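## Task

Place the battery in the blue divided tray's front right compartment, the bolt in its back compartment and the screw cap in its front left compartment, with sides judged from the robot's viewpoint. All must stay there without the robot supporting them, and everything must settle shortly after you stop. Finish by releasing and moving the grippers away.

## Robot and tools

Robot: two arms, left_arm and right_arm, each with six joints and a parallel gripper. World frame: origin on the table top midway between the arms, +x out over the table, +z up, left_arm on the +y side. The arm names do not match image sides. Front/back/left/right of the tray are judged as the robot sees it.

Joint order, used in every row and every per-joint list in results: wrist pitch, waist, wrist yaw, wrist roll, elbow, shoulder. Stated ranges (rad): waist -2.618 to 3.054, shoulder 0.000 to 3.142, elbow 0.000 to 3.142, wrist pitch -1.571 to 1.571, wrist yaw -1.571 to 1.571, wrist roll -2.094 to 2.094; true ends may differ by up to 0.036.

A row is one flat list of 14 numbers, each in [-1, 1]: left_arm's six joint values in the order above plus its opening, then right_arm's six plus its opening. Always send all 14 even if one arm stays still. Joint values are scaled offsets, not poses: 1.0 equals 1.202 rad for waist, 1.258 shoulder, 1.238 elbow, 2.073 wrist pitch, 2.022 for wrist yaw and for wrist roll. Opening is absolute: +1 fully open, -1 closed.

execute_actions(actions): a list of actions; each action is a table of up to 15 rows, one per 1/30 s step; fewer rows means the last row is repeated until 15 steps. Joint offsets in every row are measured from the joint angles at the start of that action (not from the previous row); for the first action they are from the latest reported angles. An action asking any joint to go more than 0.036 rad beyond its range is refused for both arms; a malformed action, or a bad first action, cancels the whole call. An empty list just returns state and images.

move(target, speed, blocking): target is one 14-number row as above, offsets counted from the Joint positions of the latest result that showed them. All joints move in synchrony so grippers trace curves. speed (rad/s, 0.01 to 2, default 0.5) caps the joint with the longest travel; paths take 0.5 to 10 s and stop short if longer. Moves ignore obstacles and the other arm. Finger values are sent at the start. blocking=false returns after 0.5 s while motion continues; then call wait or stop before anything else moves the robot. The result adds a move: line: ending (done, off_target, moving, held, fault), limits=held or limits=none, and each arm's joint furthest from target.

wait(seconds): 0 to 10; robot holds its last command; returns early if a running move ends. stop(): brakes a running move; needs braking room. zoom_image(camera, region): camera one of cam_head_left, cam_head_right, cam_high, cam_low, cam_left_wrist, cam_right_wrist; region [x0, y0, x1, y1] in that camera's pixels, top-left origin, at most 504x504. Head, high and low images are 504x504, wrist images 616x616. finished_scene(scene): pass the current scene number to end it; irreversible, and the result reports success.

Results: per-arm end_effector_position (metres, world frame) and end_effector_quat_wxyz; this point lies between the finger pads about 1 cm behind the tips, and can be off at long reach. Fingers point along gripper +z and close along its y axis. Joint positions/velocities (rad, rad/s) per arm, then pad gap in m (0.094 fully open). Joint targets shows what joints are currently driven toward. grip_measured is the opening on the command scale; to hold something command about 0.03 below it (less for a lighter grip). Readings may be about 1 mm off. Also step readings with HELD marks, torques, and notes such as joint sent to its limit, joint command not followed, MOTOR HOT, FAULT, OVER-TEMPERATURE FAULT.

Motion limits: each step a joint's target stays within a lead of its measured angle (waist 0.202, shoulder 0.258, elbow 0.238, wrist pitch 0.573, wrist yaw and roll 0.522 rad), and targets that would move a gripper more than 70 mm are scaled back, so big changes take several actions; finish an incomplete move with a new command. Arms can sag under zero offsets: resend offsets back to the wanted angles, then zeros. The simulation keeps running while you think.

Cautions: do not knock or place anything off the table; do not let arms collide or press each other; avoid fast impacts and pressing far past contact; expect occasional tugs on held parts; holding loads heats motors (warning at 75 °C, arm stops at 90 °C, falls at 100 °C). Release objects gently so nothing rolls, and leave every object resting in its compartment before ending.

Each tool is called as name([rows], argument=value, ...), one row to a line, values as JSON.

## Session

execute_actions(actions=[])

Scene clock: 0.00 s.
left_arm: end_effector_position=(+0.4444, +0.5857, +0.3020) grip_measured=+1.000 end_effector_quat_wxyz=(+0.392, +0.621, +0.414, +0.537) | right_arm: end_effector_position=(+0.3955, -0.3971, +0.1861) grip_measured=+1.000 end_effector_quat_wxyz=(+0.566, +0.142, +0.805, -0.108)
Joint names: [wrist pitch, waist, wrist yaw, wrist roll, elbow, shoulder]
Joint positions: left_arm=[0.238 0.56  0.733 2.028 1.46  1.854 0.094] | right_arm=[ 0.354 -0.331  0.004 -0.012  0.769  1.466  0.094]
Joint velocities: left_arm=[-0.037 -0.002 -0.051  0.11  -0.022  0.002  0.   ] | right_arm=[-0.037 -0.002 -0.066  0.051 -0.007 -0.017  0.   ]
Joint torques (N m, as the arm reports them, + toward a larger angle): no reading
Joint targets: left_arm=[0.216 0.560 0.735 2.024 1.462 1.854] | right_arm=[0.366 -0.331 0.004 -0.012 0.781 1.453]
camera_calibration (this result's frames):
cam_left_wrist: T_world_to_cam=[[-0.158568, 0.198661, -0.967155, 0.239507], [-0.649386, 0.716884, 0.253723, -0.211257], [0.743743, 0.66829, 0.0153327, -0.606619], [0, 0, 0, 1]] pos_world=[0.35196, 0.509264, 0.294543]
cam_right_wrist: T_world_to_cam=[[-0.304138, -0.952424, -0.0197202, -0.249991], [-0.837653, 0.277233, -0.470615, 0.542433], [0.453692, -0.126613, -0.882118, 0.0397145], [0, 0, 0, 1]] pos_world=[0.360321, -0.383449, 0.28538]

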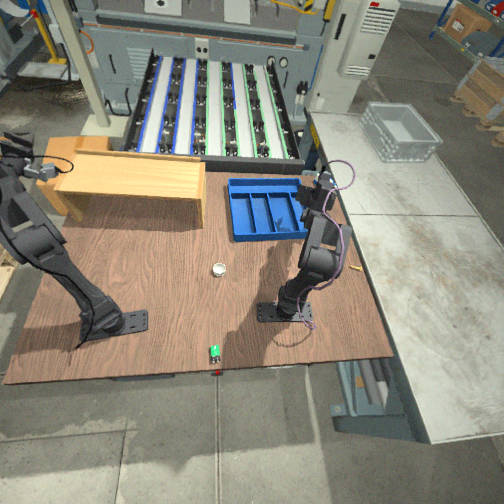

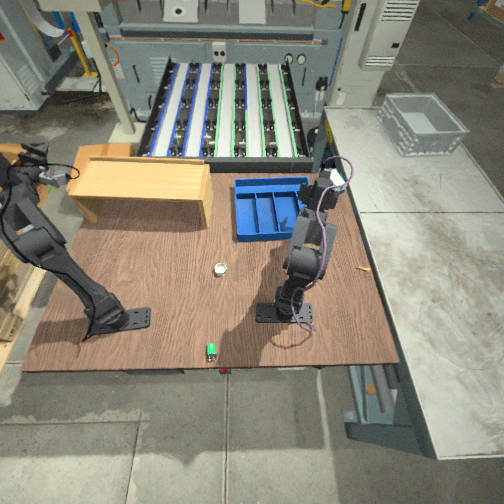

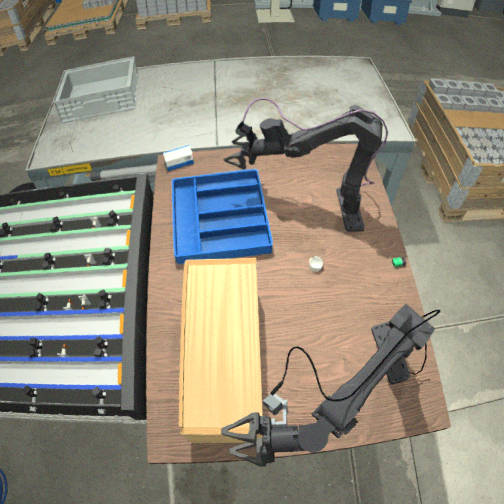

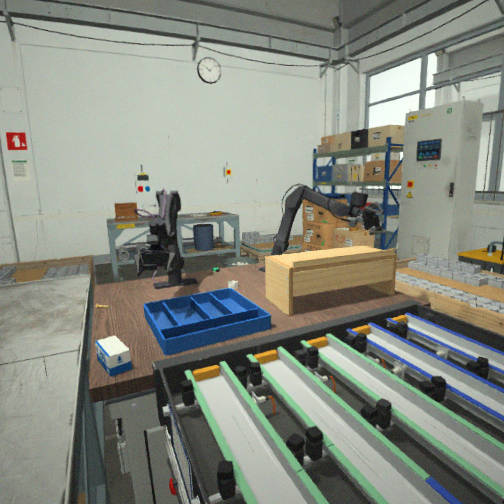

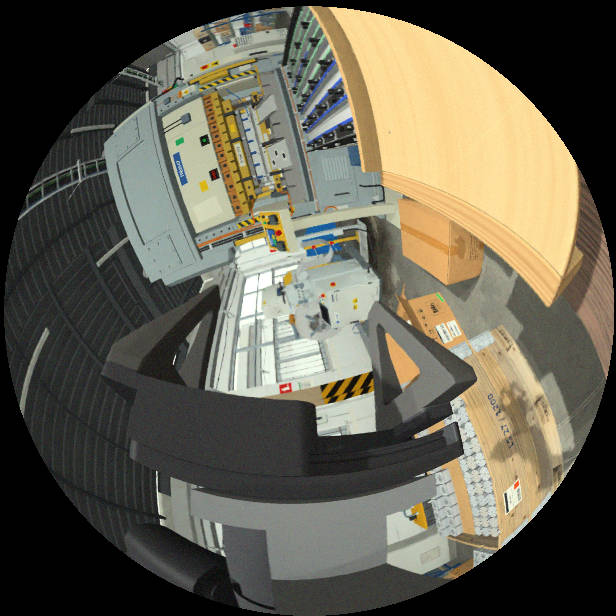

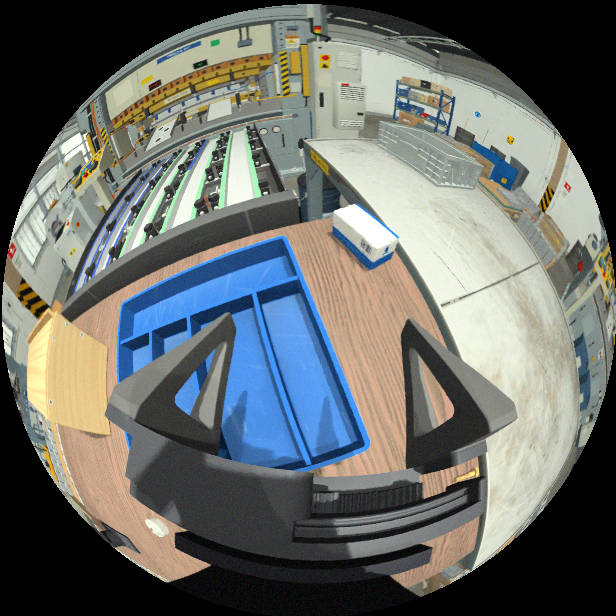

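zoom_image(camera="cam_head_left", region=[180,150,400,380])

zoom_image(camera="cam_high", region=[150,130,430,300])

Region (180, 150, 400, 380) of cam_head_left's 504x504 image, scaled by 2.191, with more detail than that image has; it fills the left 482 columns of this view, and the rest is white.

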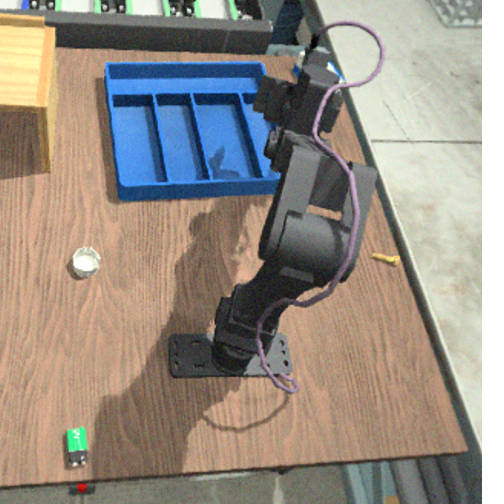

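Region (150, 130, 430, 300) of cam_high's 504x504 image, scaled by 1.800, with more detail than that image has; it fills the top 306 rows of this view, and the rest is white.

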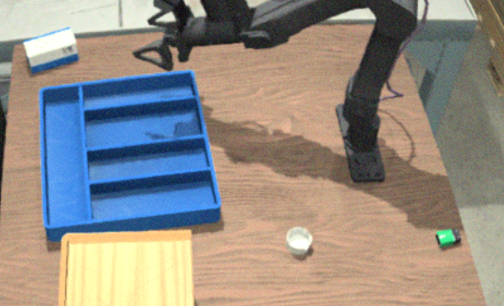

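move(target=[-0.01,0,0,0,0.002,0,1,-0.811,-0.602,0,0.248,0.734,0.342,1], speed=1.0)

Scene clock: 3.80 s.
left_arm: end_effector_position=(+0.4446, +0.5859, +0.3035) grip_measured=+1.000 end_effector_quat_wxyz=(+0.392, +0.621, +0.412, +0.540) | right_arm: end_effector_position=(+0.1398, -0.5530, +0.1188) grip_measured=+1.000 end_effector_quat_wxyz=(+0.002, +0.705, +0.709, -0.002)
Joint names: [wrist pitch, waist, wrist yaw, wrist roll, elbow, shoulder]
Joint positions: left_arm=[0.245 0.56  0.733 2.028 1.46  1.854 0.094] | right_arm=[-1.319 -1.053  0.004  0.484  1.646  1.893  0.094]
Joint velocities: left_arm=[ 0.081  0.007 -0.007 -0.022 -0.007 -0.002  0.   ] | right_arm=[-0.037 -0.027  0.007 -0.007  0.002  0.002  0.   ]
Joint torques (N m, as the arm reports them, + toward a larger angle): left_arm=[  1.48  -0.09   0.09   0.04   9.68 -12.19] | right_arm=[ 0.08 -0.19  0.01  0.09  8.93 -6.82]
Joint targets: left_arm=[0.217 0.560 0.733 2.028 1.463 1.854] | right_arm=[-1.327 -1.055 0.004 0.490 1.677 1.896]
move: off_target (left_arm, right_arm); limits=none; left_arm: farthest joint: the wrist pitch, 0.028 radians from its target (0.020 radians at the start); right_arm: farthest joint: the elbow, 0.032 radians from its target (0.909 radians at the start)
camera_calibration (this result's frames):
cam_left_wrist: T_world_to_cam=[[-0.15291, 0.203397, -0.967082, 0.235672], [-0.65087, 0.715642, 0.253427, -0.21016], [0.743631, 0.668196, 0.0229561, -0.609088], [0, 0, 0, 1]] pos_world=[0.352187, 0.509454, 0.295157]
cam_right_wrist: T_world_to_cam=[[-0.998364, 0.00730917, -0.056706, 0.154583], [-0.0324494, 0.744152, 0.667222, 0.350268], [0.0470747, 0.667971, -0.742697, 0.556278], [0, 0, 0, 1]] pos_world=[0.139509, -0.63336, 0.188205]

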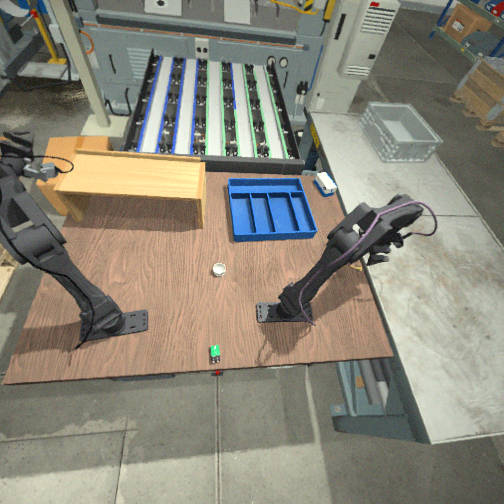

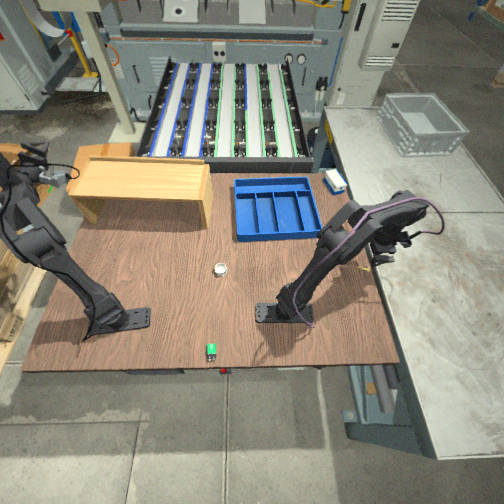

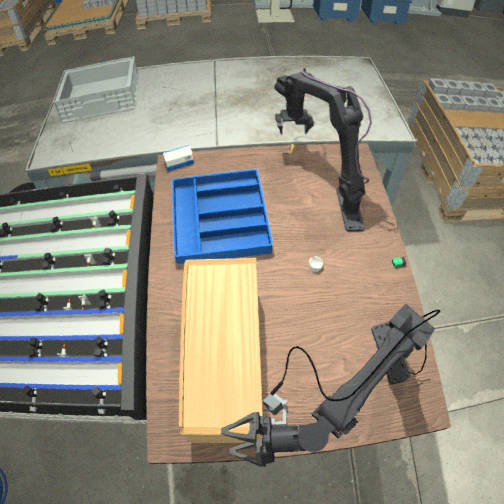

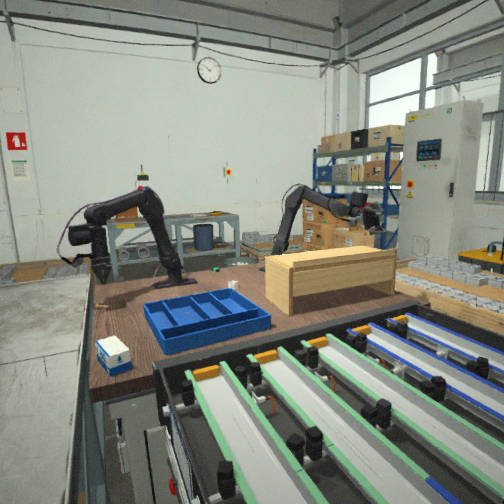

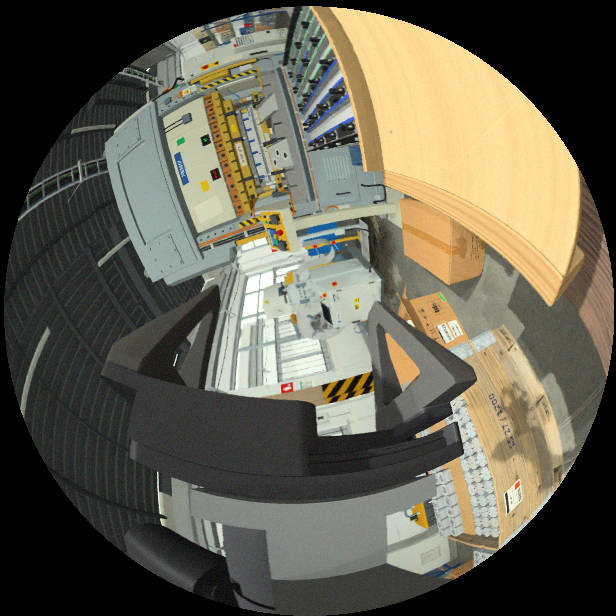

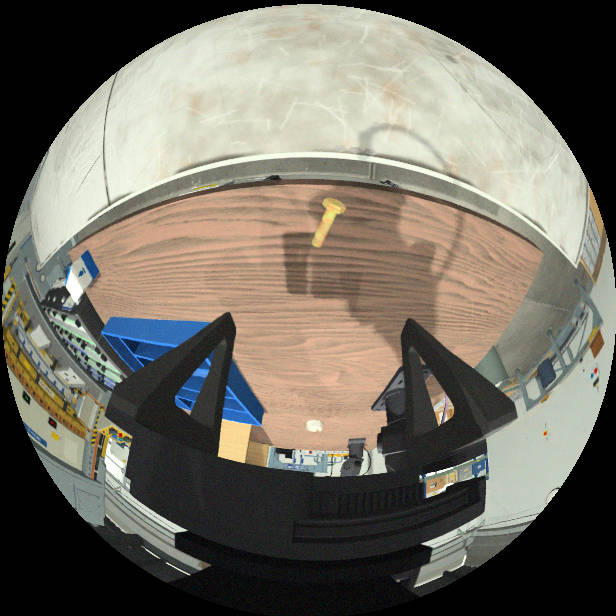

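move(target=[-0.013,0,0,0,0.002,0,1,0.1626,-0.02,0,0.151,-0.184,0.10,1], speed=0.4)

Scene clock: 5.83 s.
left_arm: end_effector_position=(+0.4447, +0.5860, +0.3046) grip_measured=+1.000 end_effector_quat_wxyz=(+0.391, +0.620, +0.410, +0.542) | right_arm: end_effector_position=(+0.1389, -0.5627, +0.0178) grip_measured=+1.000 end_effector_quat_wxyz=(-0.014, +0.807, +0.590, +0.000)
Joint names: [wrist pitch, waist, wrist yaw, wrist roll, elbow, shoulder]
Joint positions: left_arm=[0.251 0.56  0.733 2.028 1.46  1.854 0.094] | right_arm=[-0.994 -1.068  0.004  0.783  1.423  2.026  0.094]
Joint velocities: left_arm=[-0.022  0.002 -0.007 -0.022  0.012 -0.002  0.   ] | right_arm=[-0.037 -0.012 -0.007 -0.007 -0.002 -0.012  0.   ]
Joint torques (N m, as the arm reports them, + toward a larger angle): left_arm=[  1.39  -0.09   0.13   0.02   9.79 -12.43] | right_arm=[ 0.23 -0.82 -0.01  0.02  5.39 -8.2 ]
Joint targets: left_arm=[0.218 0.560 0.733 2.028 1.463 1.854] | right_arm=[-0.982 -1.077 0.004 0.789 1.418 2.019]
move: off_target (left_arm); limits=none; left_arm: farthest joint: the wrist pitch, 0.033 radians from its target (0.027 radians at the start); right_arm: farthest joint: the wrist pitch, 0.012 radians from its target (0.337 radians at the start)
camera_calibration (this result's frames):
cam_left_wrist: T_world_to_cam=[[-0.14895, 0.206712, -0.966997, 0.232977], [-0.651907, 0.714774, 0.253211, -0.209389], [0.743526, 0.668108, 0.0282917, -0.610798], [0, 0, 0, 1]] pos_world=[0.352344, 0.509585, 0.295588]
cam_right_wrist: T_world_to_cam=[[-0.947894, 0.31656, -0.0358761, 0.314619], [0.207596, 0.699156, 0.684167, 0.36593], [0.241662, 0.64107, -0.728443, 0.445405], [0, 0, 0, 1]] pos_world=[0.114622, -0.640973, 0.0853824]

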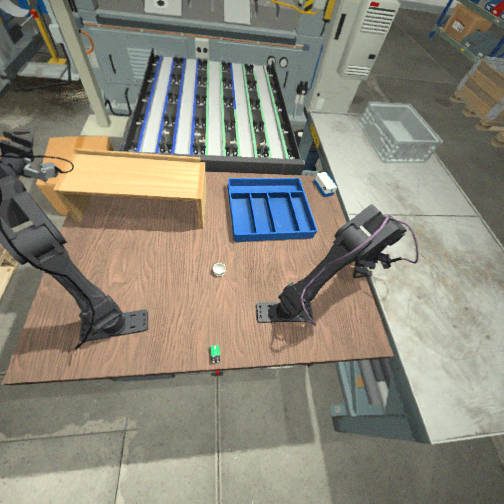

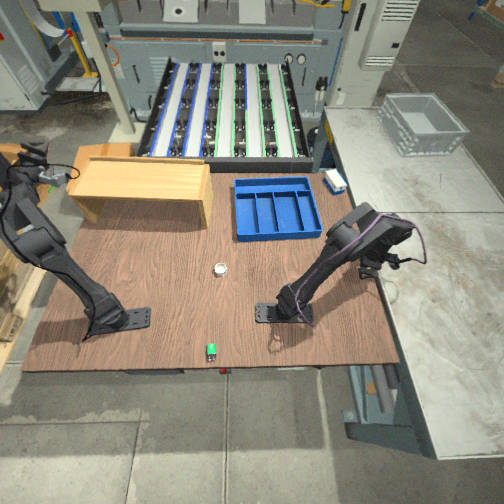

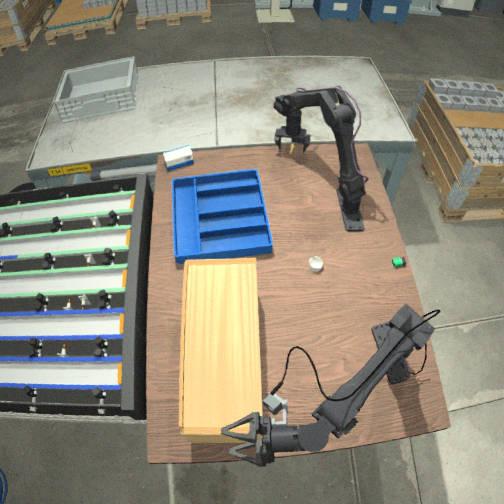

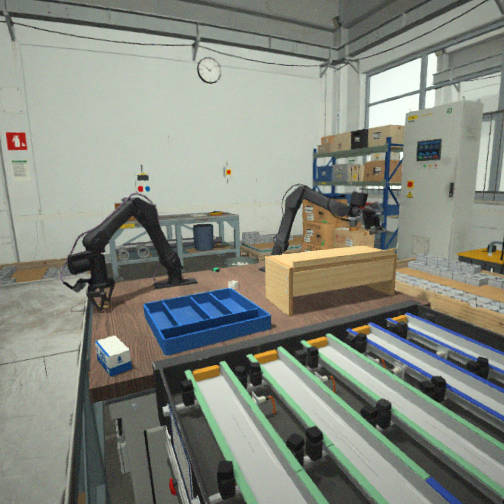

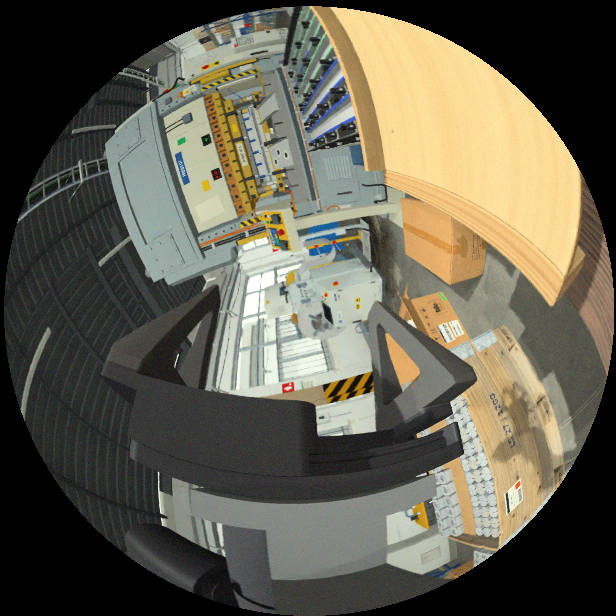

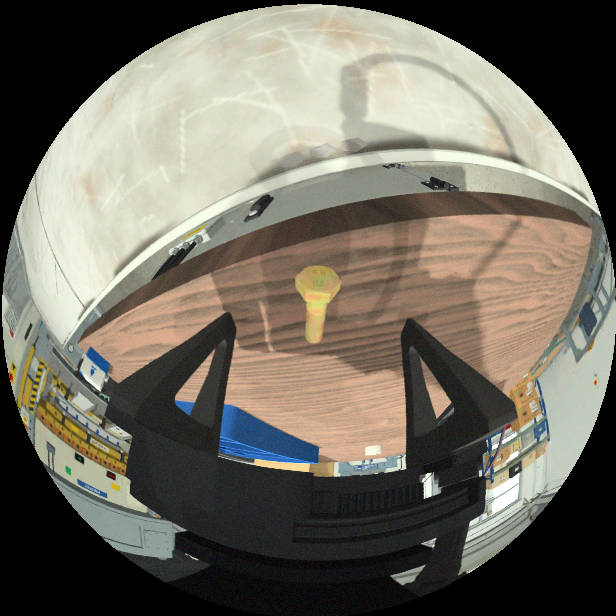

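execute_actions([
  [[-0.016,0,0,0,0.002,0,1,0,-0.005,0,0,0,-0.005,0.2],[-0.016,0,0,0,0.002,0,1,0,-0.005,0,0,0,-0.005,-0.3],[-0.016,0,0,0,0.002,0,1,0,-0.005,0,0,0,-0.005,-0.7],[-0.016,0,0,0,0.002,0,1,0,-0.005,0,0,0,-0.005,-0.88]],
  [[0,0,0,0,0,0,1,0,0,0,0,0,0,-0.88]],
])

Scene clock: 7.07 s.
left_arm: end_effector_position=(+0.4449, +0.5861, +0.3063) grip_measured=+1.000 end_effector_quat_wxyz=(+0.391, +0.620, +0.407, +0.545) | right_arm: end_effector_position=(+0.1389, -0.5628, +0.0178) grip_measured=-0.876 end_effector_quat_wxyz=(-0.013, +0.807, +0.590, +0.000)
Joint names: [wrist pitch, waist, wrist yaw, wrist roll, elbow, shoulder]
Joint positions: left_arm=[0.259 0.56  0.733 2.028 1.46  1.854 0.094] | right_arm=[-0.994 -1.068  0.004  0.784  1.423  2.026  0.006]
Joint velocities: left_arm=[ 0.022 -0.002  0.007 -0.066 -0.002  0.012  0.   ] | right_arm=[ 0.007  0.017 -0.095 -0.051 -0.007  0.002 -0.001]
Joint torques (N m, as the arm reports them, + toward a larger angle): left_arm=[  1.58  -0.12   0.12   0.05   9.54 -12.26] | right_arm=[ 0.11 -0.02 -0.02  0.    5.76 -7.67]
Joint targets: left_arm=[0.250 0.560 0.733 2.028 1.460 1.854] | right_arm=[-0.994 -1.068 0.004 0.784 1.423 2.026]
Step readings (joint positions; steps 1 to 15: 1st action; 16 to 30: 2nd action):
0: left_arm=[0.251 0.560 0.733 2.028 1.460 1.854] | right_arm=[-0.994 -1.068 0.004 0.784 1.423 2.026]
1: left_arm=[0.250 0.560 0.733 2.028 1.460 1.854] | right_arm=[-0.994 -1.068 0.004 0.784 1.423 2.026]
2: left_arm=[0.250 0.560 0.733 2.028 1.460 1.854] | right_arm=[-0.994 -1.068 0.004 0.784 1.423 2.026]
4: left_arm=[0.250 0.560 0.733 2.028 1.460 1.854] | right_arm=[-0.994 -1.068 0.004 0.784 1.423 2.026]
8: left_arm=[0.250 0.560 0.733 2.028 1.460 1.854] | right_arm=[-0.994 -1.068 0.004 0.784 1.423 2.026]
15: left_arm=[0.250 0.560 0.733 2.028 1.460 1.854] | right_arm=[-0.994 -1.068 0.004 0.784 1.423 2.026]
16: left_arm=[0.251 0.560 0.733 2.028 1.460 1.854] | right_arm=[-0.994 -1.068 0.004 0.784 1.423 2.026]
17: left_arm=[0.252 0.560 0.733 2.028 1.460 1.854] | right_arm=[-0.994 -1.068 0.004 0.784 1.423 2.026]
19: left_arm=[0.255 0.560 0.733 2.028 1.460 1.854] | right_arm=[-0.994 -1.068 0.004 0.784 1.423 2.026]
23: left_arm=[0.258 0.560 0.733 2.028 1.460 1.854] | right_arm=[-0.994 -1.068 0.004 0.784 1.423 2.026]
30: Joint positions above
camera_calibration (this result's frames):
cam_left_wrist: T_world_to_cam=[[-0.142445, 0.212158, -0.966798, 0.22853], [-0.653609, 0.713349, 0.25284, -0.208119], [0.743306, 0.667924, 0.0370555, -0.613574], [0, 0, 0, 1]] pos_world=[0.352598, 0.509798, 0.296299]
cam_right_wrist: T_world_to_cam=[[-0.947647, 0.31727, -0.0361368, 0.315057], [0.208022, 0.699238, 0.683954, 0.365972], [0.242266, 0.640629, -0.72863, 0.445118], [0, 0, 0, 1]] pos_world=[0.114595, -0.641016, 0.0854034]

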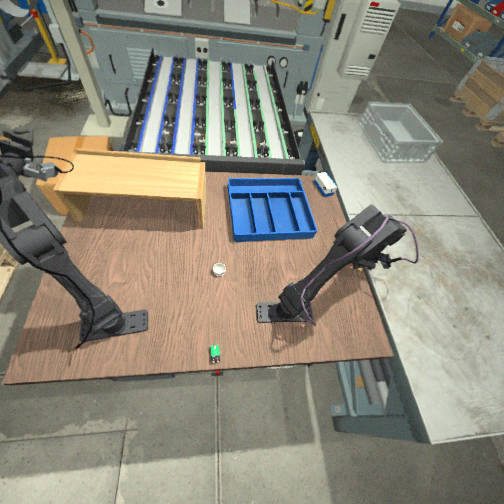

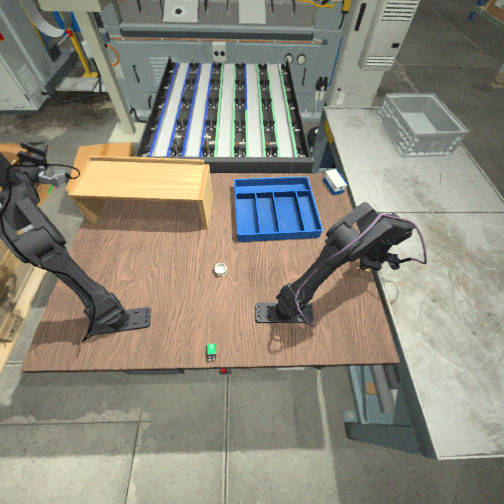

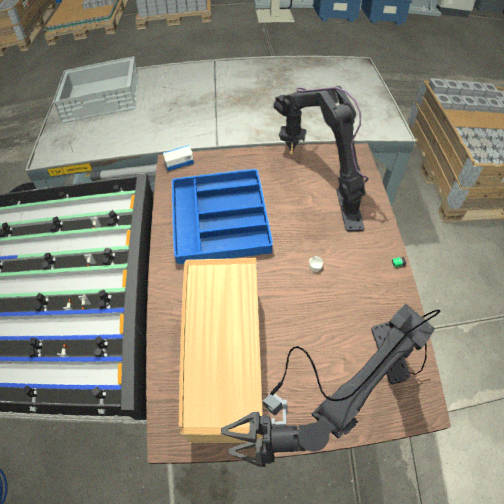

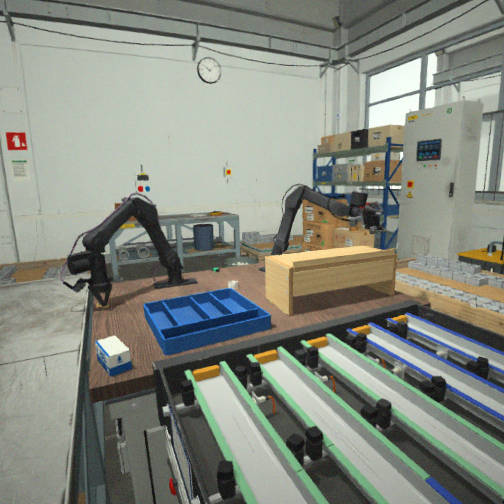

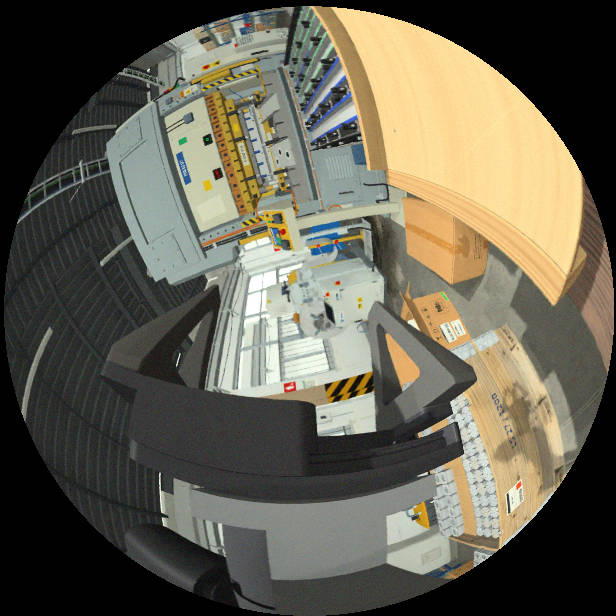

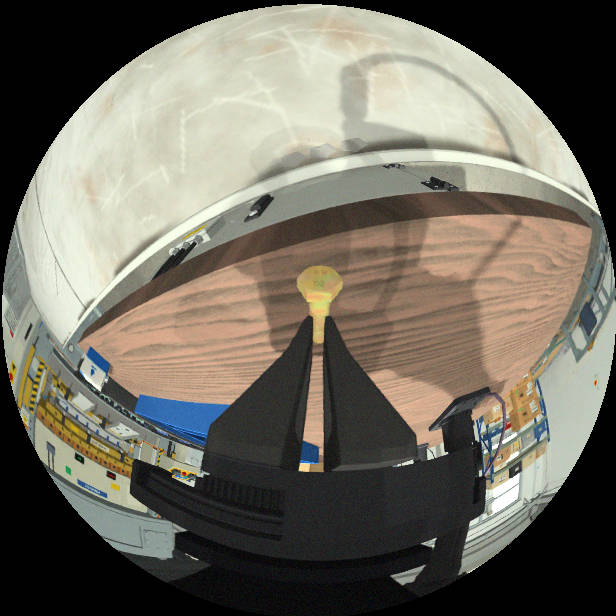

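execute_actions([
  [[-0.02,0,0,0,0.002,0,1,0,0,0,0,0,0,-0.94]],
])

Scene clock: 7.67 s.
left_arm: end_effector_position=(+0.4447, +0.5860, +0.3046) grip_measured=+1.000 end_effector_quat_wxyz=(+0.391, +0.620, +0.410, +0.542) | right_arm: end_effector_position=(+0.1388, -0.5624, +0.0178) grip_measured=-0.935 end_effector_quat_wxyz=(-0.014, +0.807, +0.590, +0.001)
Joint names: [wrist pitch, waist, wrist yaw, wrist roll, elbow, shoulder]
Joint positions: left_arm=[0.251 0.56  0.733 2.028 1.46  1.854 0.094] | right_arm=[-0.996 -1.068  0.003  0.784  1.423  2.026  0.003]
Joint velocities: left_arm=[ 0.007  0.007  0.037 -0.022 -0.012  0.017  0.   ] | right_arm=[ 0.007 -0.007  0.037 -0.007 -0.002  0.007  0.   ]
Joint torques (N m, as the arm reports them, + toward a larger angle): left_arm=[  1.44  -0.14   0.09   0.03   9.87 -12.29] | right_arm=[ 0.12 -0.02  0.    0.    5.77 -7.72]
Joint targets: left_arm=[0.218 0.560 0.733 2.028 1.463 1.854] | right_arm=[-0.994 -1.068 0.003 0.784 1.423 2.026]
Step readings (joint positions):
0: left_arm=[0.259 0.560 0.733 2.028 1.460 1.854] | right_arm=[-0.994 -1.068 0.004 0.784 1.423 2.026]
1: left_arm=[0.259 0.560 0.733 2.028 1.460 1.854] | right_arm=[-0.994 -1.068 0.004 0.784 1.423 2.026]
2: left_arm=[0.258 0.560 0.733 2.028 1.460 1.854] | right_arm=[-0.996 -1.068 0.003 0.784 1.423 2.026]
4: left_arm=[0.255 0.560 0.733 2.028 1.460 1.854] | right_arm=[-0.996 -1.068 0.003 0.784 1.423 2.026]
8: left_arm=[0.252 0.560 0.733 2.028 1.460 1.854] | right_arm=[-0.996 -1.068 0.003 0.784 1.423 2.026]
15: Joint positions above
camera_calibration (this result's frames):
cam_left_wrist: T_world_to_cam=[[-0.14895, 0.206712, -0.966997, 0.232977], [-0.651907, 0.714774, 0.253211, -0.209389], [0.743526, 0.668108, 0.0282917, -0.610798], [0, 0, 0, 1]] pos_world=[0.352344, 0.509585, 0.295588]
cam_right_wrist: T_world_to_cam=[[-0.947662, 0.317346, -0.0350376, 0.314791], [0.208394, 0.697955, 0.68515, 0.364885], [0.241884, 0.641989, -0.727559, 0.445674], [0, 0, 0, 1]] pos_world=[0.114474, -0.640689, 0.0852831]

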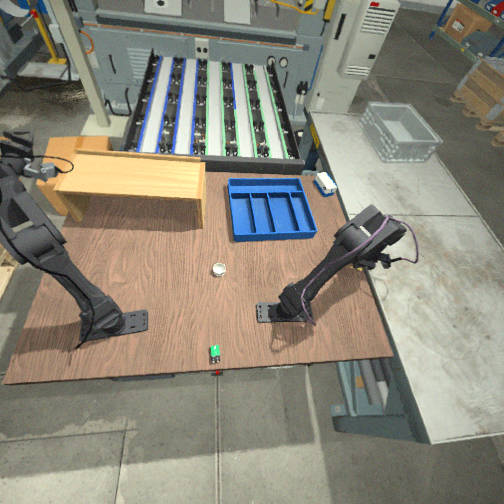

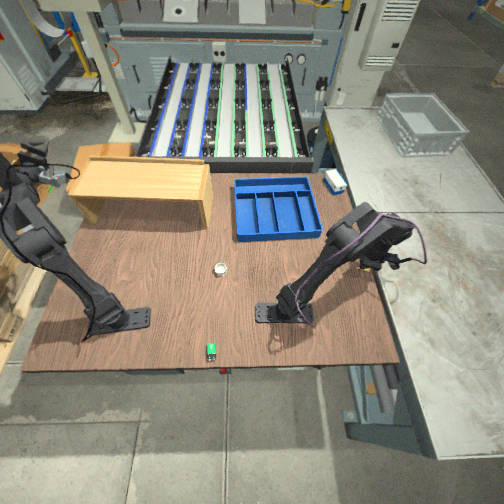

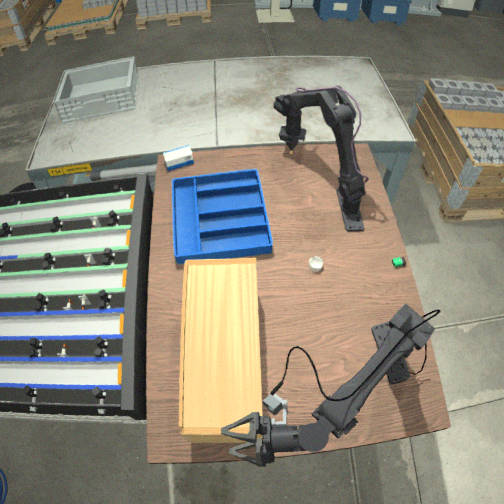

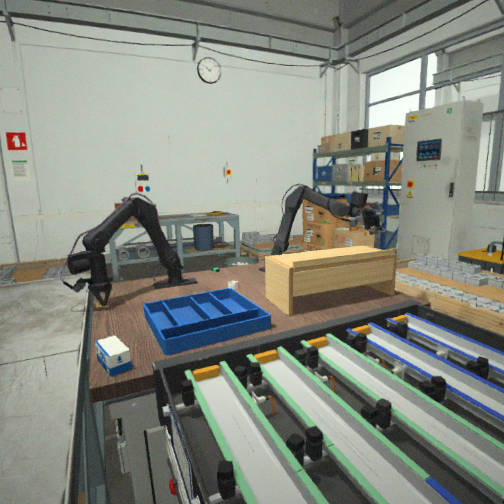

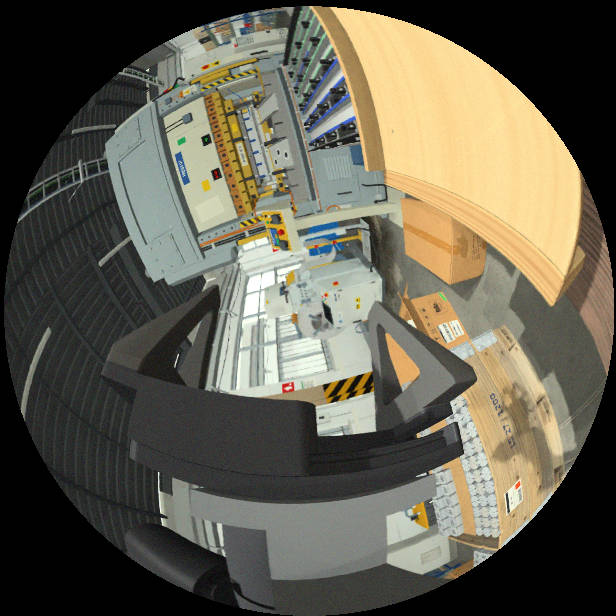

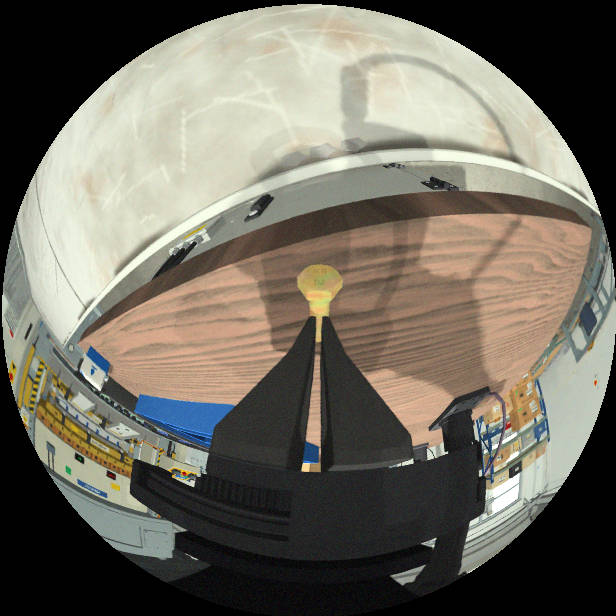

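execute_actions([
  [[-0.02,0,0,0,0.002,0,1,0,0,0,0,0,0,-0.4],[-0.02,0,0,0,0.002,0,1,0,0,0,0,0,0,-0.4],[-0.02,0,0,0,0.002,0,1,0,0,0,0,0,0,-0.4],[-0.02,0,0,0,0.002,0,1,0.004,-0.004,0,0,0,0.004,-0.4],[-0.02,0,0,0,0.002,0,1,0.008,-0.009,0,0,0,0.009,-0.4],[-0.02,0,0,0,0.002,0,1,0.012,-0.013,0,0,0,0.014,-0.4],[-0.02,0,0,0,0.002,0,1,0.0145,-0.017,0,0,0,0.018,-0.4]],
  [[-0.02,0,0,0,0.002,0,1,0.003,0,0,0,0,0,-0.4]],
])

Scene clock: 9.00 s.
left_arm: end_effector_position=(+0.4443, +0.5856, +0.3012) grip_measured=+1.000 end_effector_quat_wxyz=(+0.392, +0.622, +0.415, +0.536) | right_arm: end_effector_position=(+0.1354, -0.5657, +0.0099) grip_measured=-0.403 end_effector_quat_wxyz=(-0.018, +0.811, +0.585, +0.002)
Joint names: [wrist pitch, waist, wrist yaw, wrist roll, elbow, shoulder]
Joint positions: left_arm=[0.234 0.56  0.733 2.028 1.46  1.854 0.094] | right_arm=[-0.981 -1.081  0.002  0.784  1.423  2.049  0.028]
Joint velocities: left_arm=[-0.037 -0.027  0.007  0.037  0.012 -0.012  0.   ] | right_arm=[-0.037  0.012 -0.037 -0.022 -0.017  0.002  0.001]
Joint torques (N m, as the arm reports them, + toward a larger angle): left_arm=[  1.37   0.1    0.09   0.04   9.84 -12.3 ] | right_arm=[ 0.16 -0.03 -0.01  0.    5.75 -7.83]
Joint targets: left_arm=[0.201 0.560 0.733 2.028 1.463 1.854] | right_arm=[-0.974 -1.081 0.002 0.784 1.423 2.049]
Step readings (joint positions; steps 1 to 15: 1st action; 16 to 30: 2nd action):
0: left_arm=[0.251 0.560 0.733 2.028 1.460 1.854] | right_arm=[-0.996 -1.068 0.003 0.784 1.423 2.026]
1: left_arm=[0.250 0.560 0.733 2.028 1.460 1.854] | right_arm=[-0.996 -1.068 0.003 0.784 1.423 2.026]
2: left_arm=[0.248 0.560 0.733 2.028 1.460 1.854] | right_arm=[-0.996 -1.068 0.003 0.784 1.423 2.026]
4: left_arm=[0.246 0.560 0.733 2.028 1.460 1.854] | right_arm=[-0.997 -1.068 0.003 0.784 1.423 2.029]
8: left_arm=[0.243 0.560 0.733 2.028 1.460 1.854] | right_arm=[-0.989 -1.072 0.003 0.784 1.423 2.038]
15: left_arm=[0.242 0.560 0.733 2.028 1.460 1.854] | right_arm=[-0.981 -1.081 0.002 0.784 1.423 2.049]
16: left_arm=[0.241 0.560 0.733 2.028 1.460 1.854] | right_arm=[-0.981 -1.081 0.002 0.784 1.423 2.049]
17: left_arm=[0.240 0.560 0.733 2.028 1.460 1.854] | right_arm=[-0.981 -1.081 0.002 0.784 1.423 2.049]
19: left_arm=[0.237 0.560 0.733 2.028 1.460 1.854] | right_arm=[-0.981 -1.081 0.002 0.784 1.423 2.049]
23: left_arm=[0.235 0.560 0.733 2.028 1.460 1.854] | right_arm=[-0.981 -1.081 0.002 0.784 1.423 2.049]
30: Joint positions above
camera_calibration (this result's frames):
cam_left_wrist: T_world_to_cam=[[-0.161398, 0.196293, -0.967171, 0.241418], [-0.648644, 0.717505, 0.253865, -0.211805], [0.743782, 0.668323, 0.0115206, -0.605374], [0, 0, 0, 1]] pos_world=[0.351845, 0.509167, 0.294236]
cam_right_wrist: T_world_to_cam=[[-0.943668, 0.329497, -0.0303809, 0.318688], [0.218935, 0.69058, 0.689324, 0.367653], [0.24811, 0.643841, -0.723816, 0.443018], [0, 0, 0, 1]] pos_world=[0.110326, -0.644133, 0.0769137]

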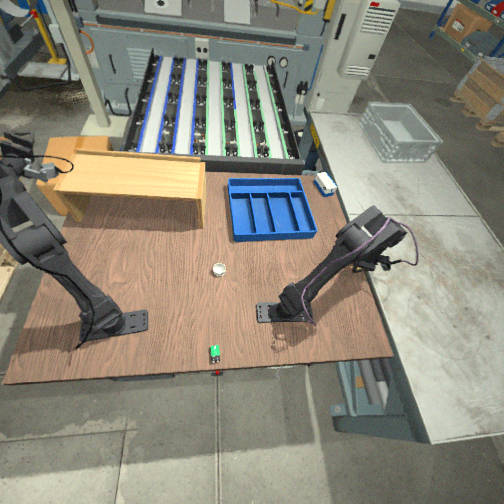

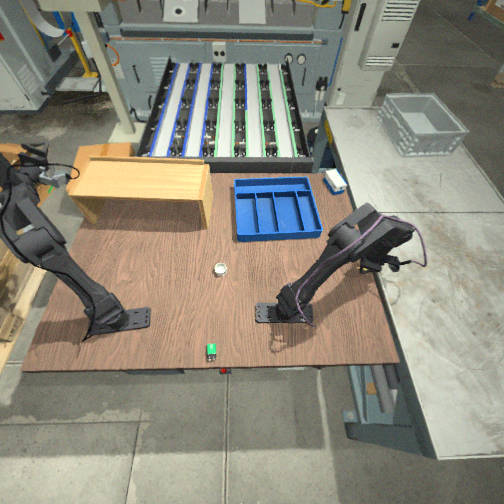

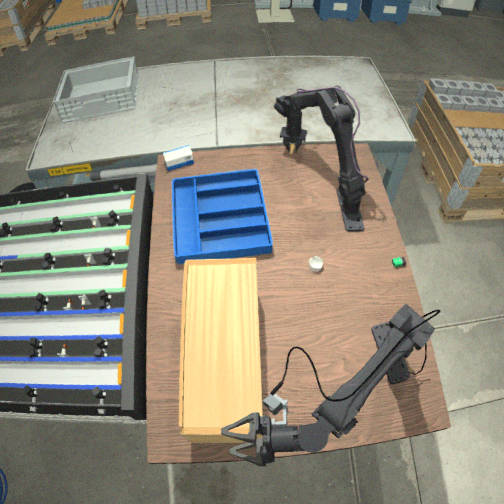

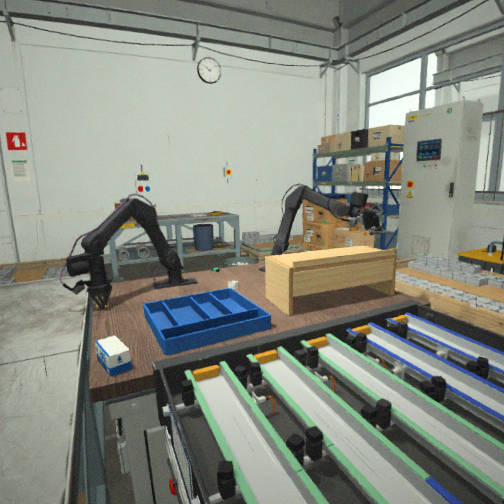

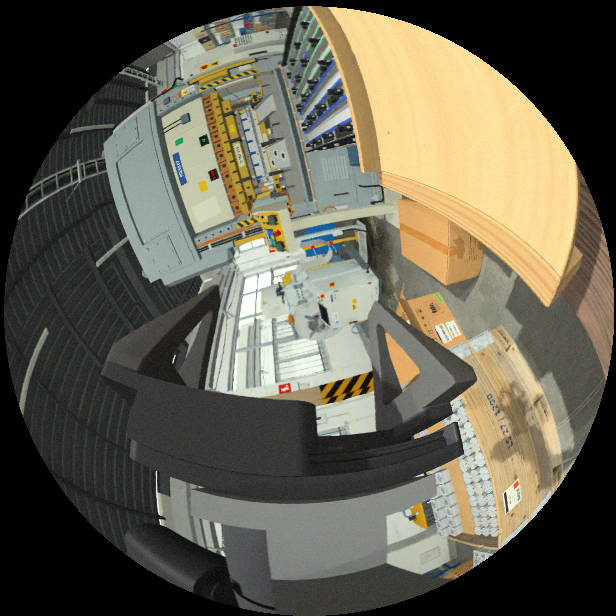

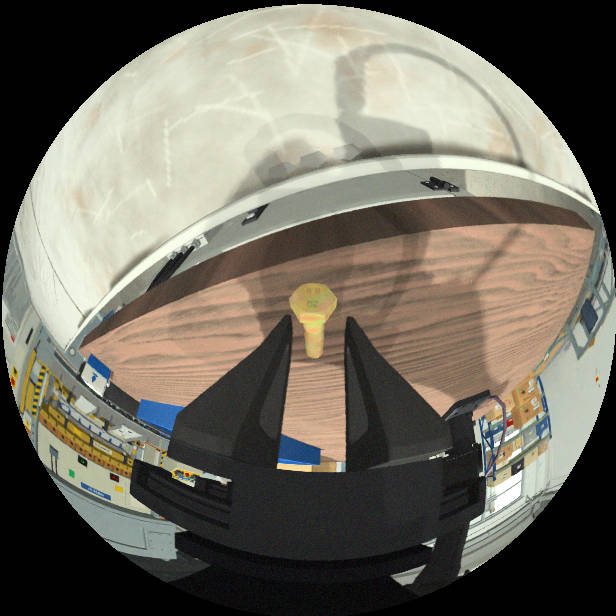

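execute_actions([
  [[0,0,0,0,0.002,0,1,0.003,0,0,0,0,0,-0.6],[0,0,0,0,0.002,0,1,0.003,0,0,0,0,0,-0.75],[0,0,0,0,0.002,0,1,0.003,0,0,0,0,0,-0.85],[0,0,0,0,0.002,0,1,0.003,0,0,0,0,0,-0.9]],
  [[0,0,0,0,0.002,0,1,0,0,0,0,0,0,-0.9]],
])

Scene clock: 10.17 s.
left_arm: end_effector_position=(+0.4448, +0.5860, +0.3050) grip_measured=+1.000 end_effector_quat_wxyz=(+0.391, +0.620, +0.409, +0.543) | right_arm: end_effector_position=(+0.1355, -0.5656, +0.0099) grip_measured=-0.870 end_effector_quat_wxyz=(-0.018, +0.811, +0.585, +0.002)
Joint names: [wrist pitch, waist, wrist yaw, wrist roll, elbow, shoulder]
Joint positions: left_arm=[0.253 0.56  0.733 2.028 1.46  1.854 0.094] | right_arm=[-0.981 -1.081  0.002  0.784  1.423  2.049  0.006]
Joint velocities: left_arm=[-0.066 -0.002  0.007  0.022 -0.007 -0.012  0.   ] | right_arm=[ 0.022  0.002  0.022  0.051  0.002 -0.012  0.001]
Joint torques (N m, as the arm reports them, + toward a larger angle): left_arm=[  1.6   -0.02   0.09   0.06   9.76 -12.28] | right_arm=[ 0.09 -0.01 -0.01  0.    5.72 -7.79]
Joint targets: left_arm=[0.243 0.560 0.733 2.028 1.463 1.854] | right_arm=[-0.981 -1.081 0.002 0.784 1.423 2.049]
Step readings (joint positions; steps 1 to 15: 1st action; 16 to 30: 2nd action):
0: left_arm=[0.233 0.560 0.733 2.028 1.460 1.854] | right_arm=[-0.981 -1.081 0.002 0.784 1.423 2.049]
1: left_arm=[0.235 0.560 0.733 2.028 1.460 1.854] | right_arm=[-0.981 -1.081 0.002 0.784 1.423 2.049]
2: left_arm=[0.236 0.560 0.733 2.028 1.460 1.854] | right_arm=[-0.981 -1.081 0.002 0.784 1.423 2.049]
4: left_arm=[0.239 0.560 0.733 2.028 1.460 1.854] | right_arm=[-0.981 -1.081 0.002 0.784 1.423 2.049]
8: left_arm=[0.242 0.560 0.733 2.028 1.460 1.854] | right_arm=[-0.981 -1.081 0.002 0.784 1.423 2.049]
15: left_arm=[0.243 0.560 0.733 2.028 1.460 1.854] | right_arm=[-0.981 -1.081 0.002 0.784 1.423 2.049]
16: left_arm=[0.244 0.560 0.733 2.028 1.460 1.854] | right_arm=[-0.981 -1.081 0.002 0.784 1.423 2.049]
17: left_arm=[0.246 0.560 0.733 2.028 1.460 1.854] | right_arm=[-0.981 -1.081 0.002 0.784 1.423 2.049]
19: left_arm=[0.249 0.560 0.733 2.028 1.460 1.854] | right_arm=[-0.981 -1.081 0.002 0.784 1.423 2.049]
23: left_arm=[0.251 0.560 0.733 2.028 1.460 1.854] | right_arm=[-0.981 -1.081 0.002 0.784 1.423 2.049]
30: Joint positions above
camera_calibration (this result's frames):
cam_left_wrist: T_world_to_cam=[[-0.147253, 0.208133, -0.966953, 0.231819], [-0.652351, 0.714402, 0.253116, -0.209058], [0.743474, 0.668065, 0.0305781, -0.611526], [0, 0, 0, 1]] pos_world=[0.352411, 0.509641, 0.295773]
cam_right_wrist: T_world_to_cam=[[-0.943653, 0.329515, -0.0306468, 0.318746], [0.218709, 0.69046, 0.689516, 0.367579], [0.248366, 0.643961, -0.723622, 0.443014], [0, 0, 0, 1]] pos_world=[0.110363, -0.644114, 0.0768916]

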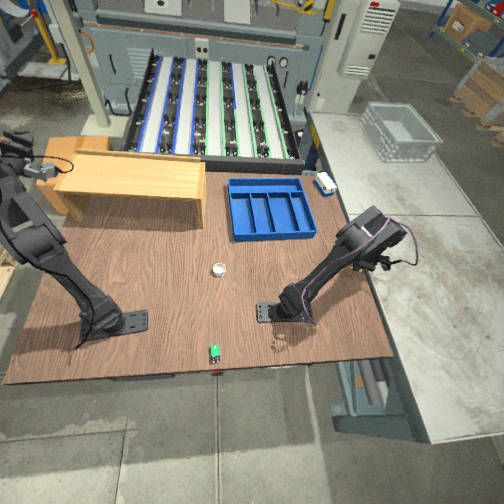

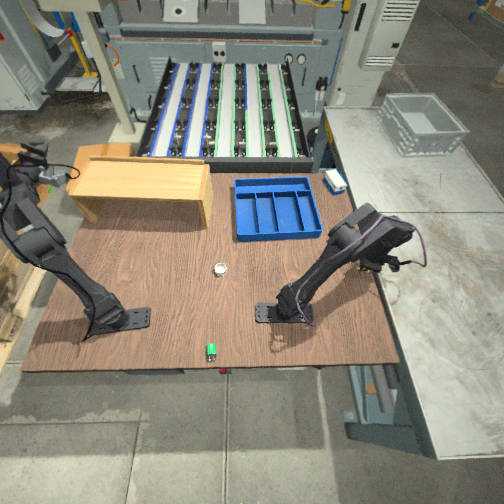

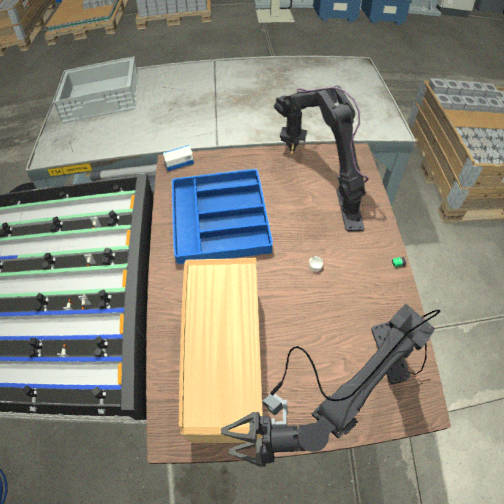

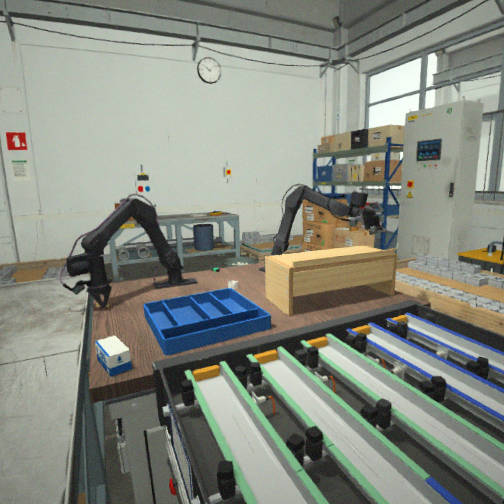

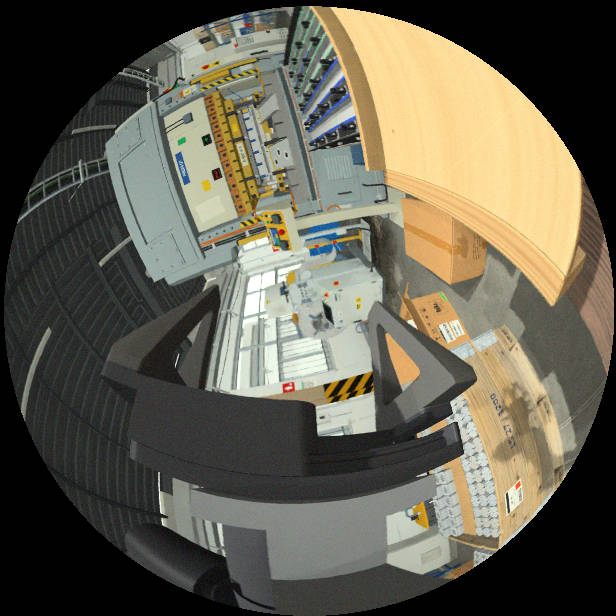

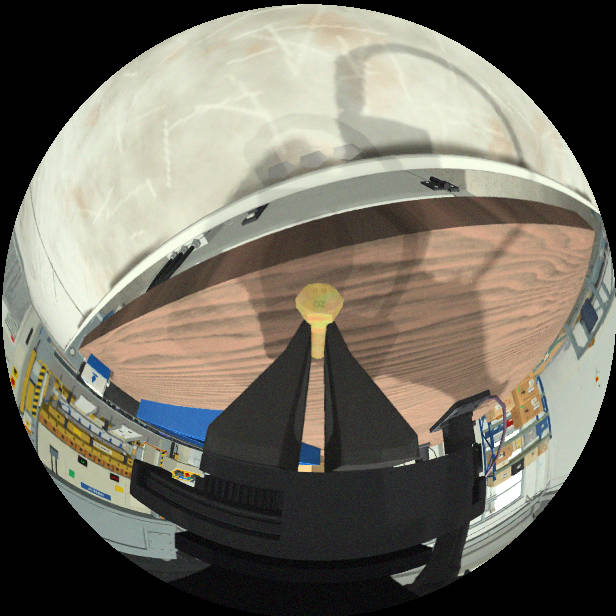

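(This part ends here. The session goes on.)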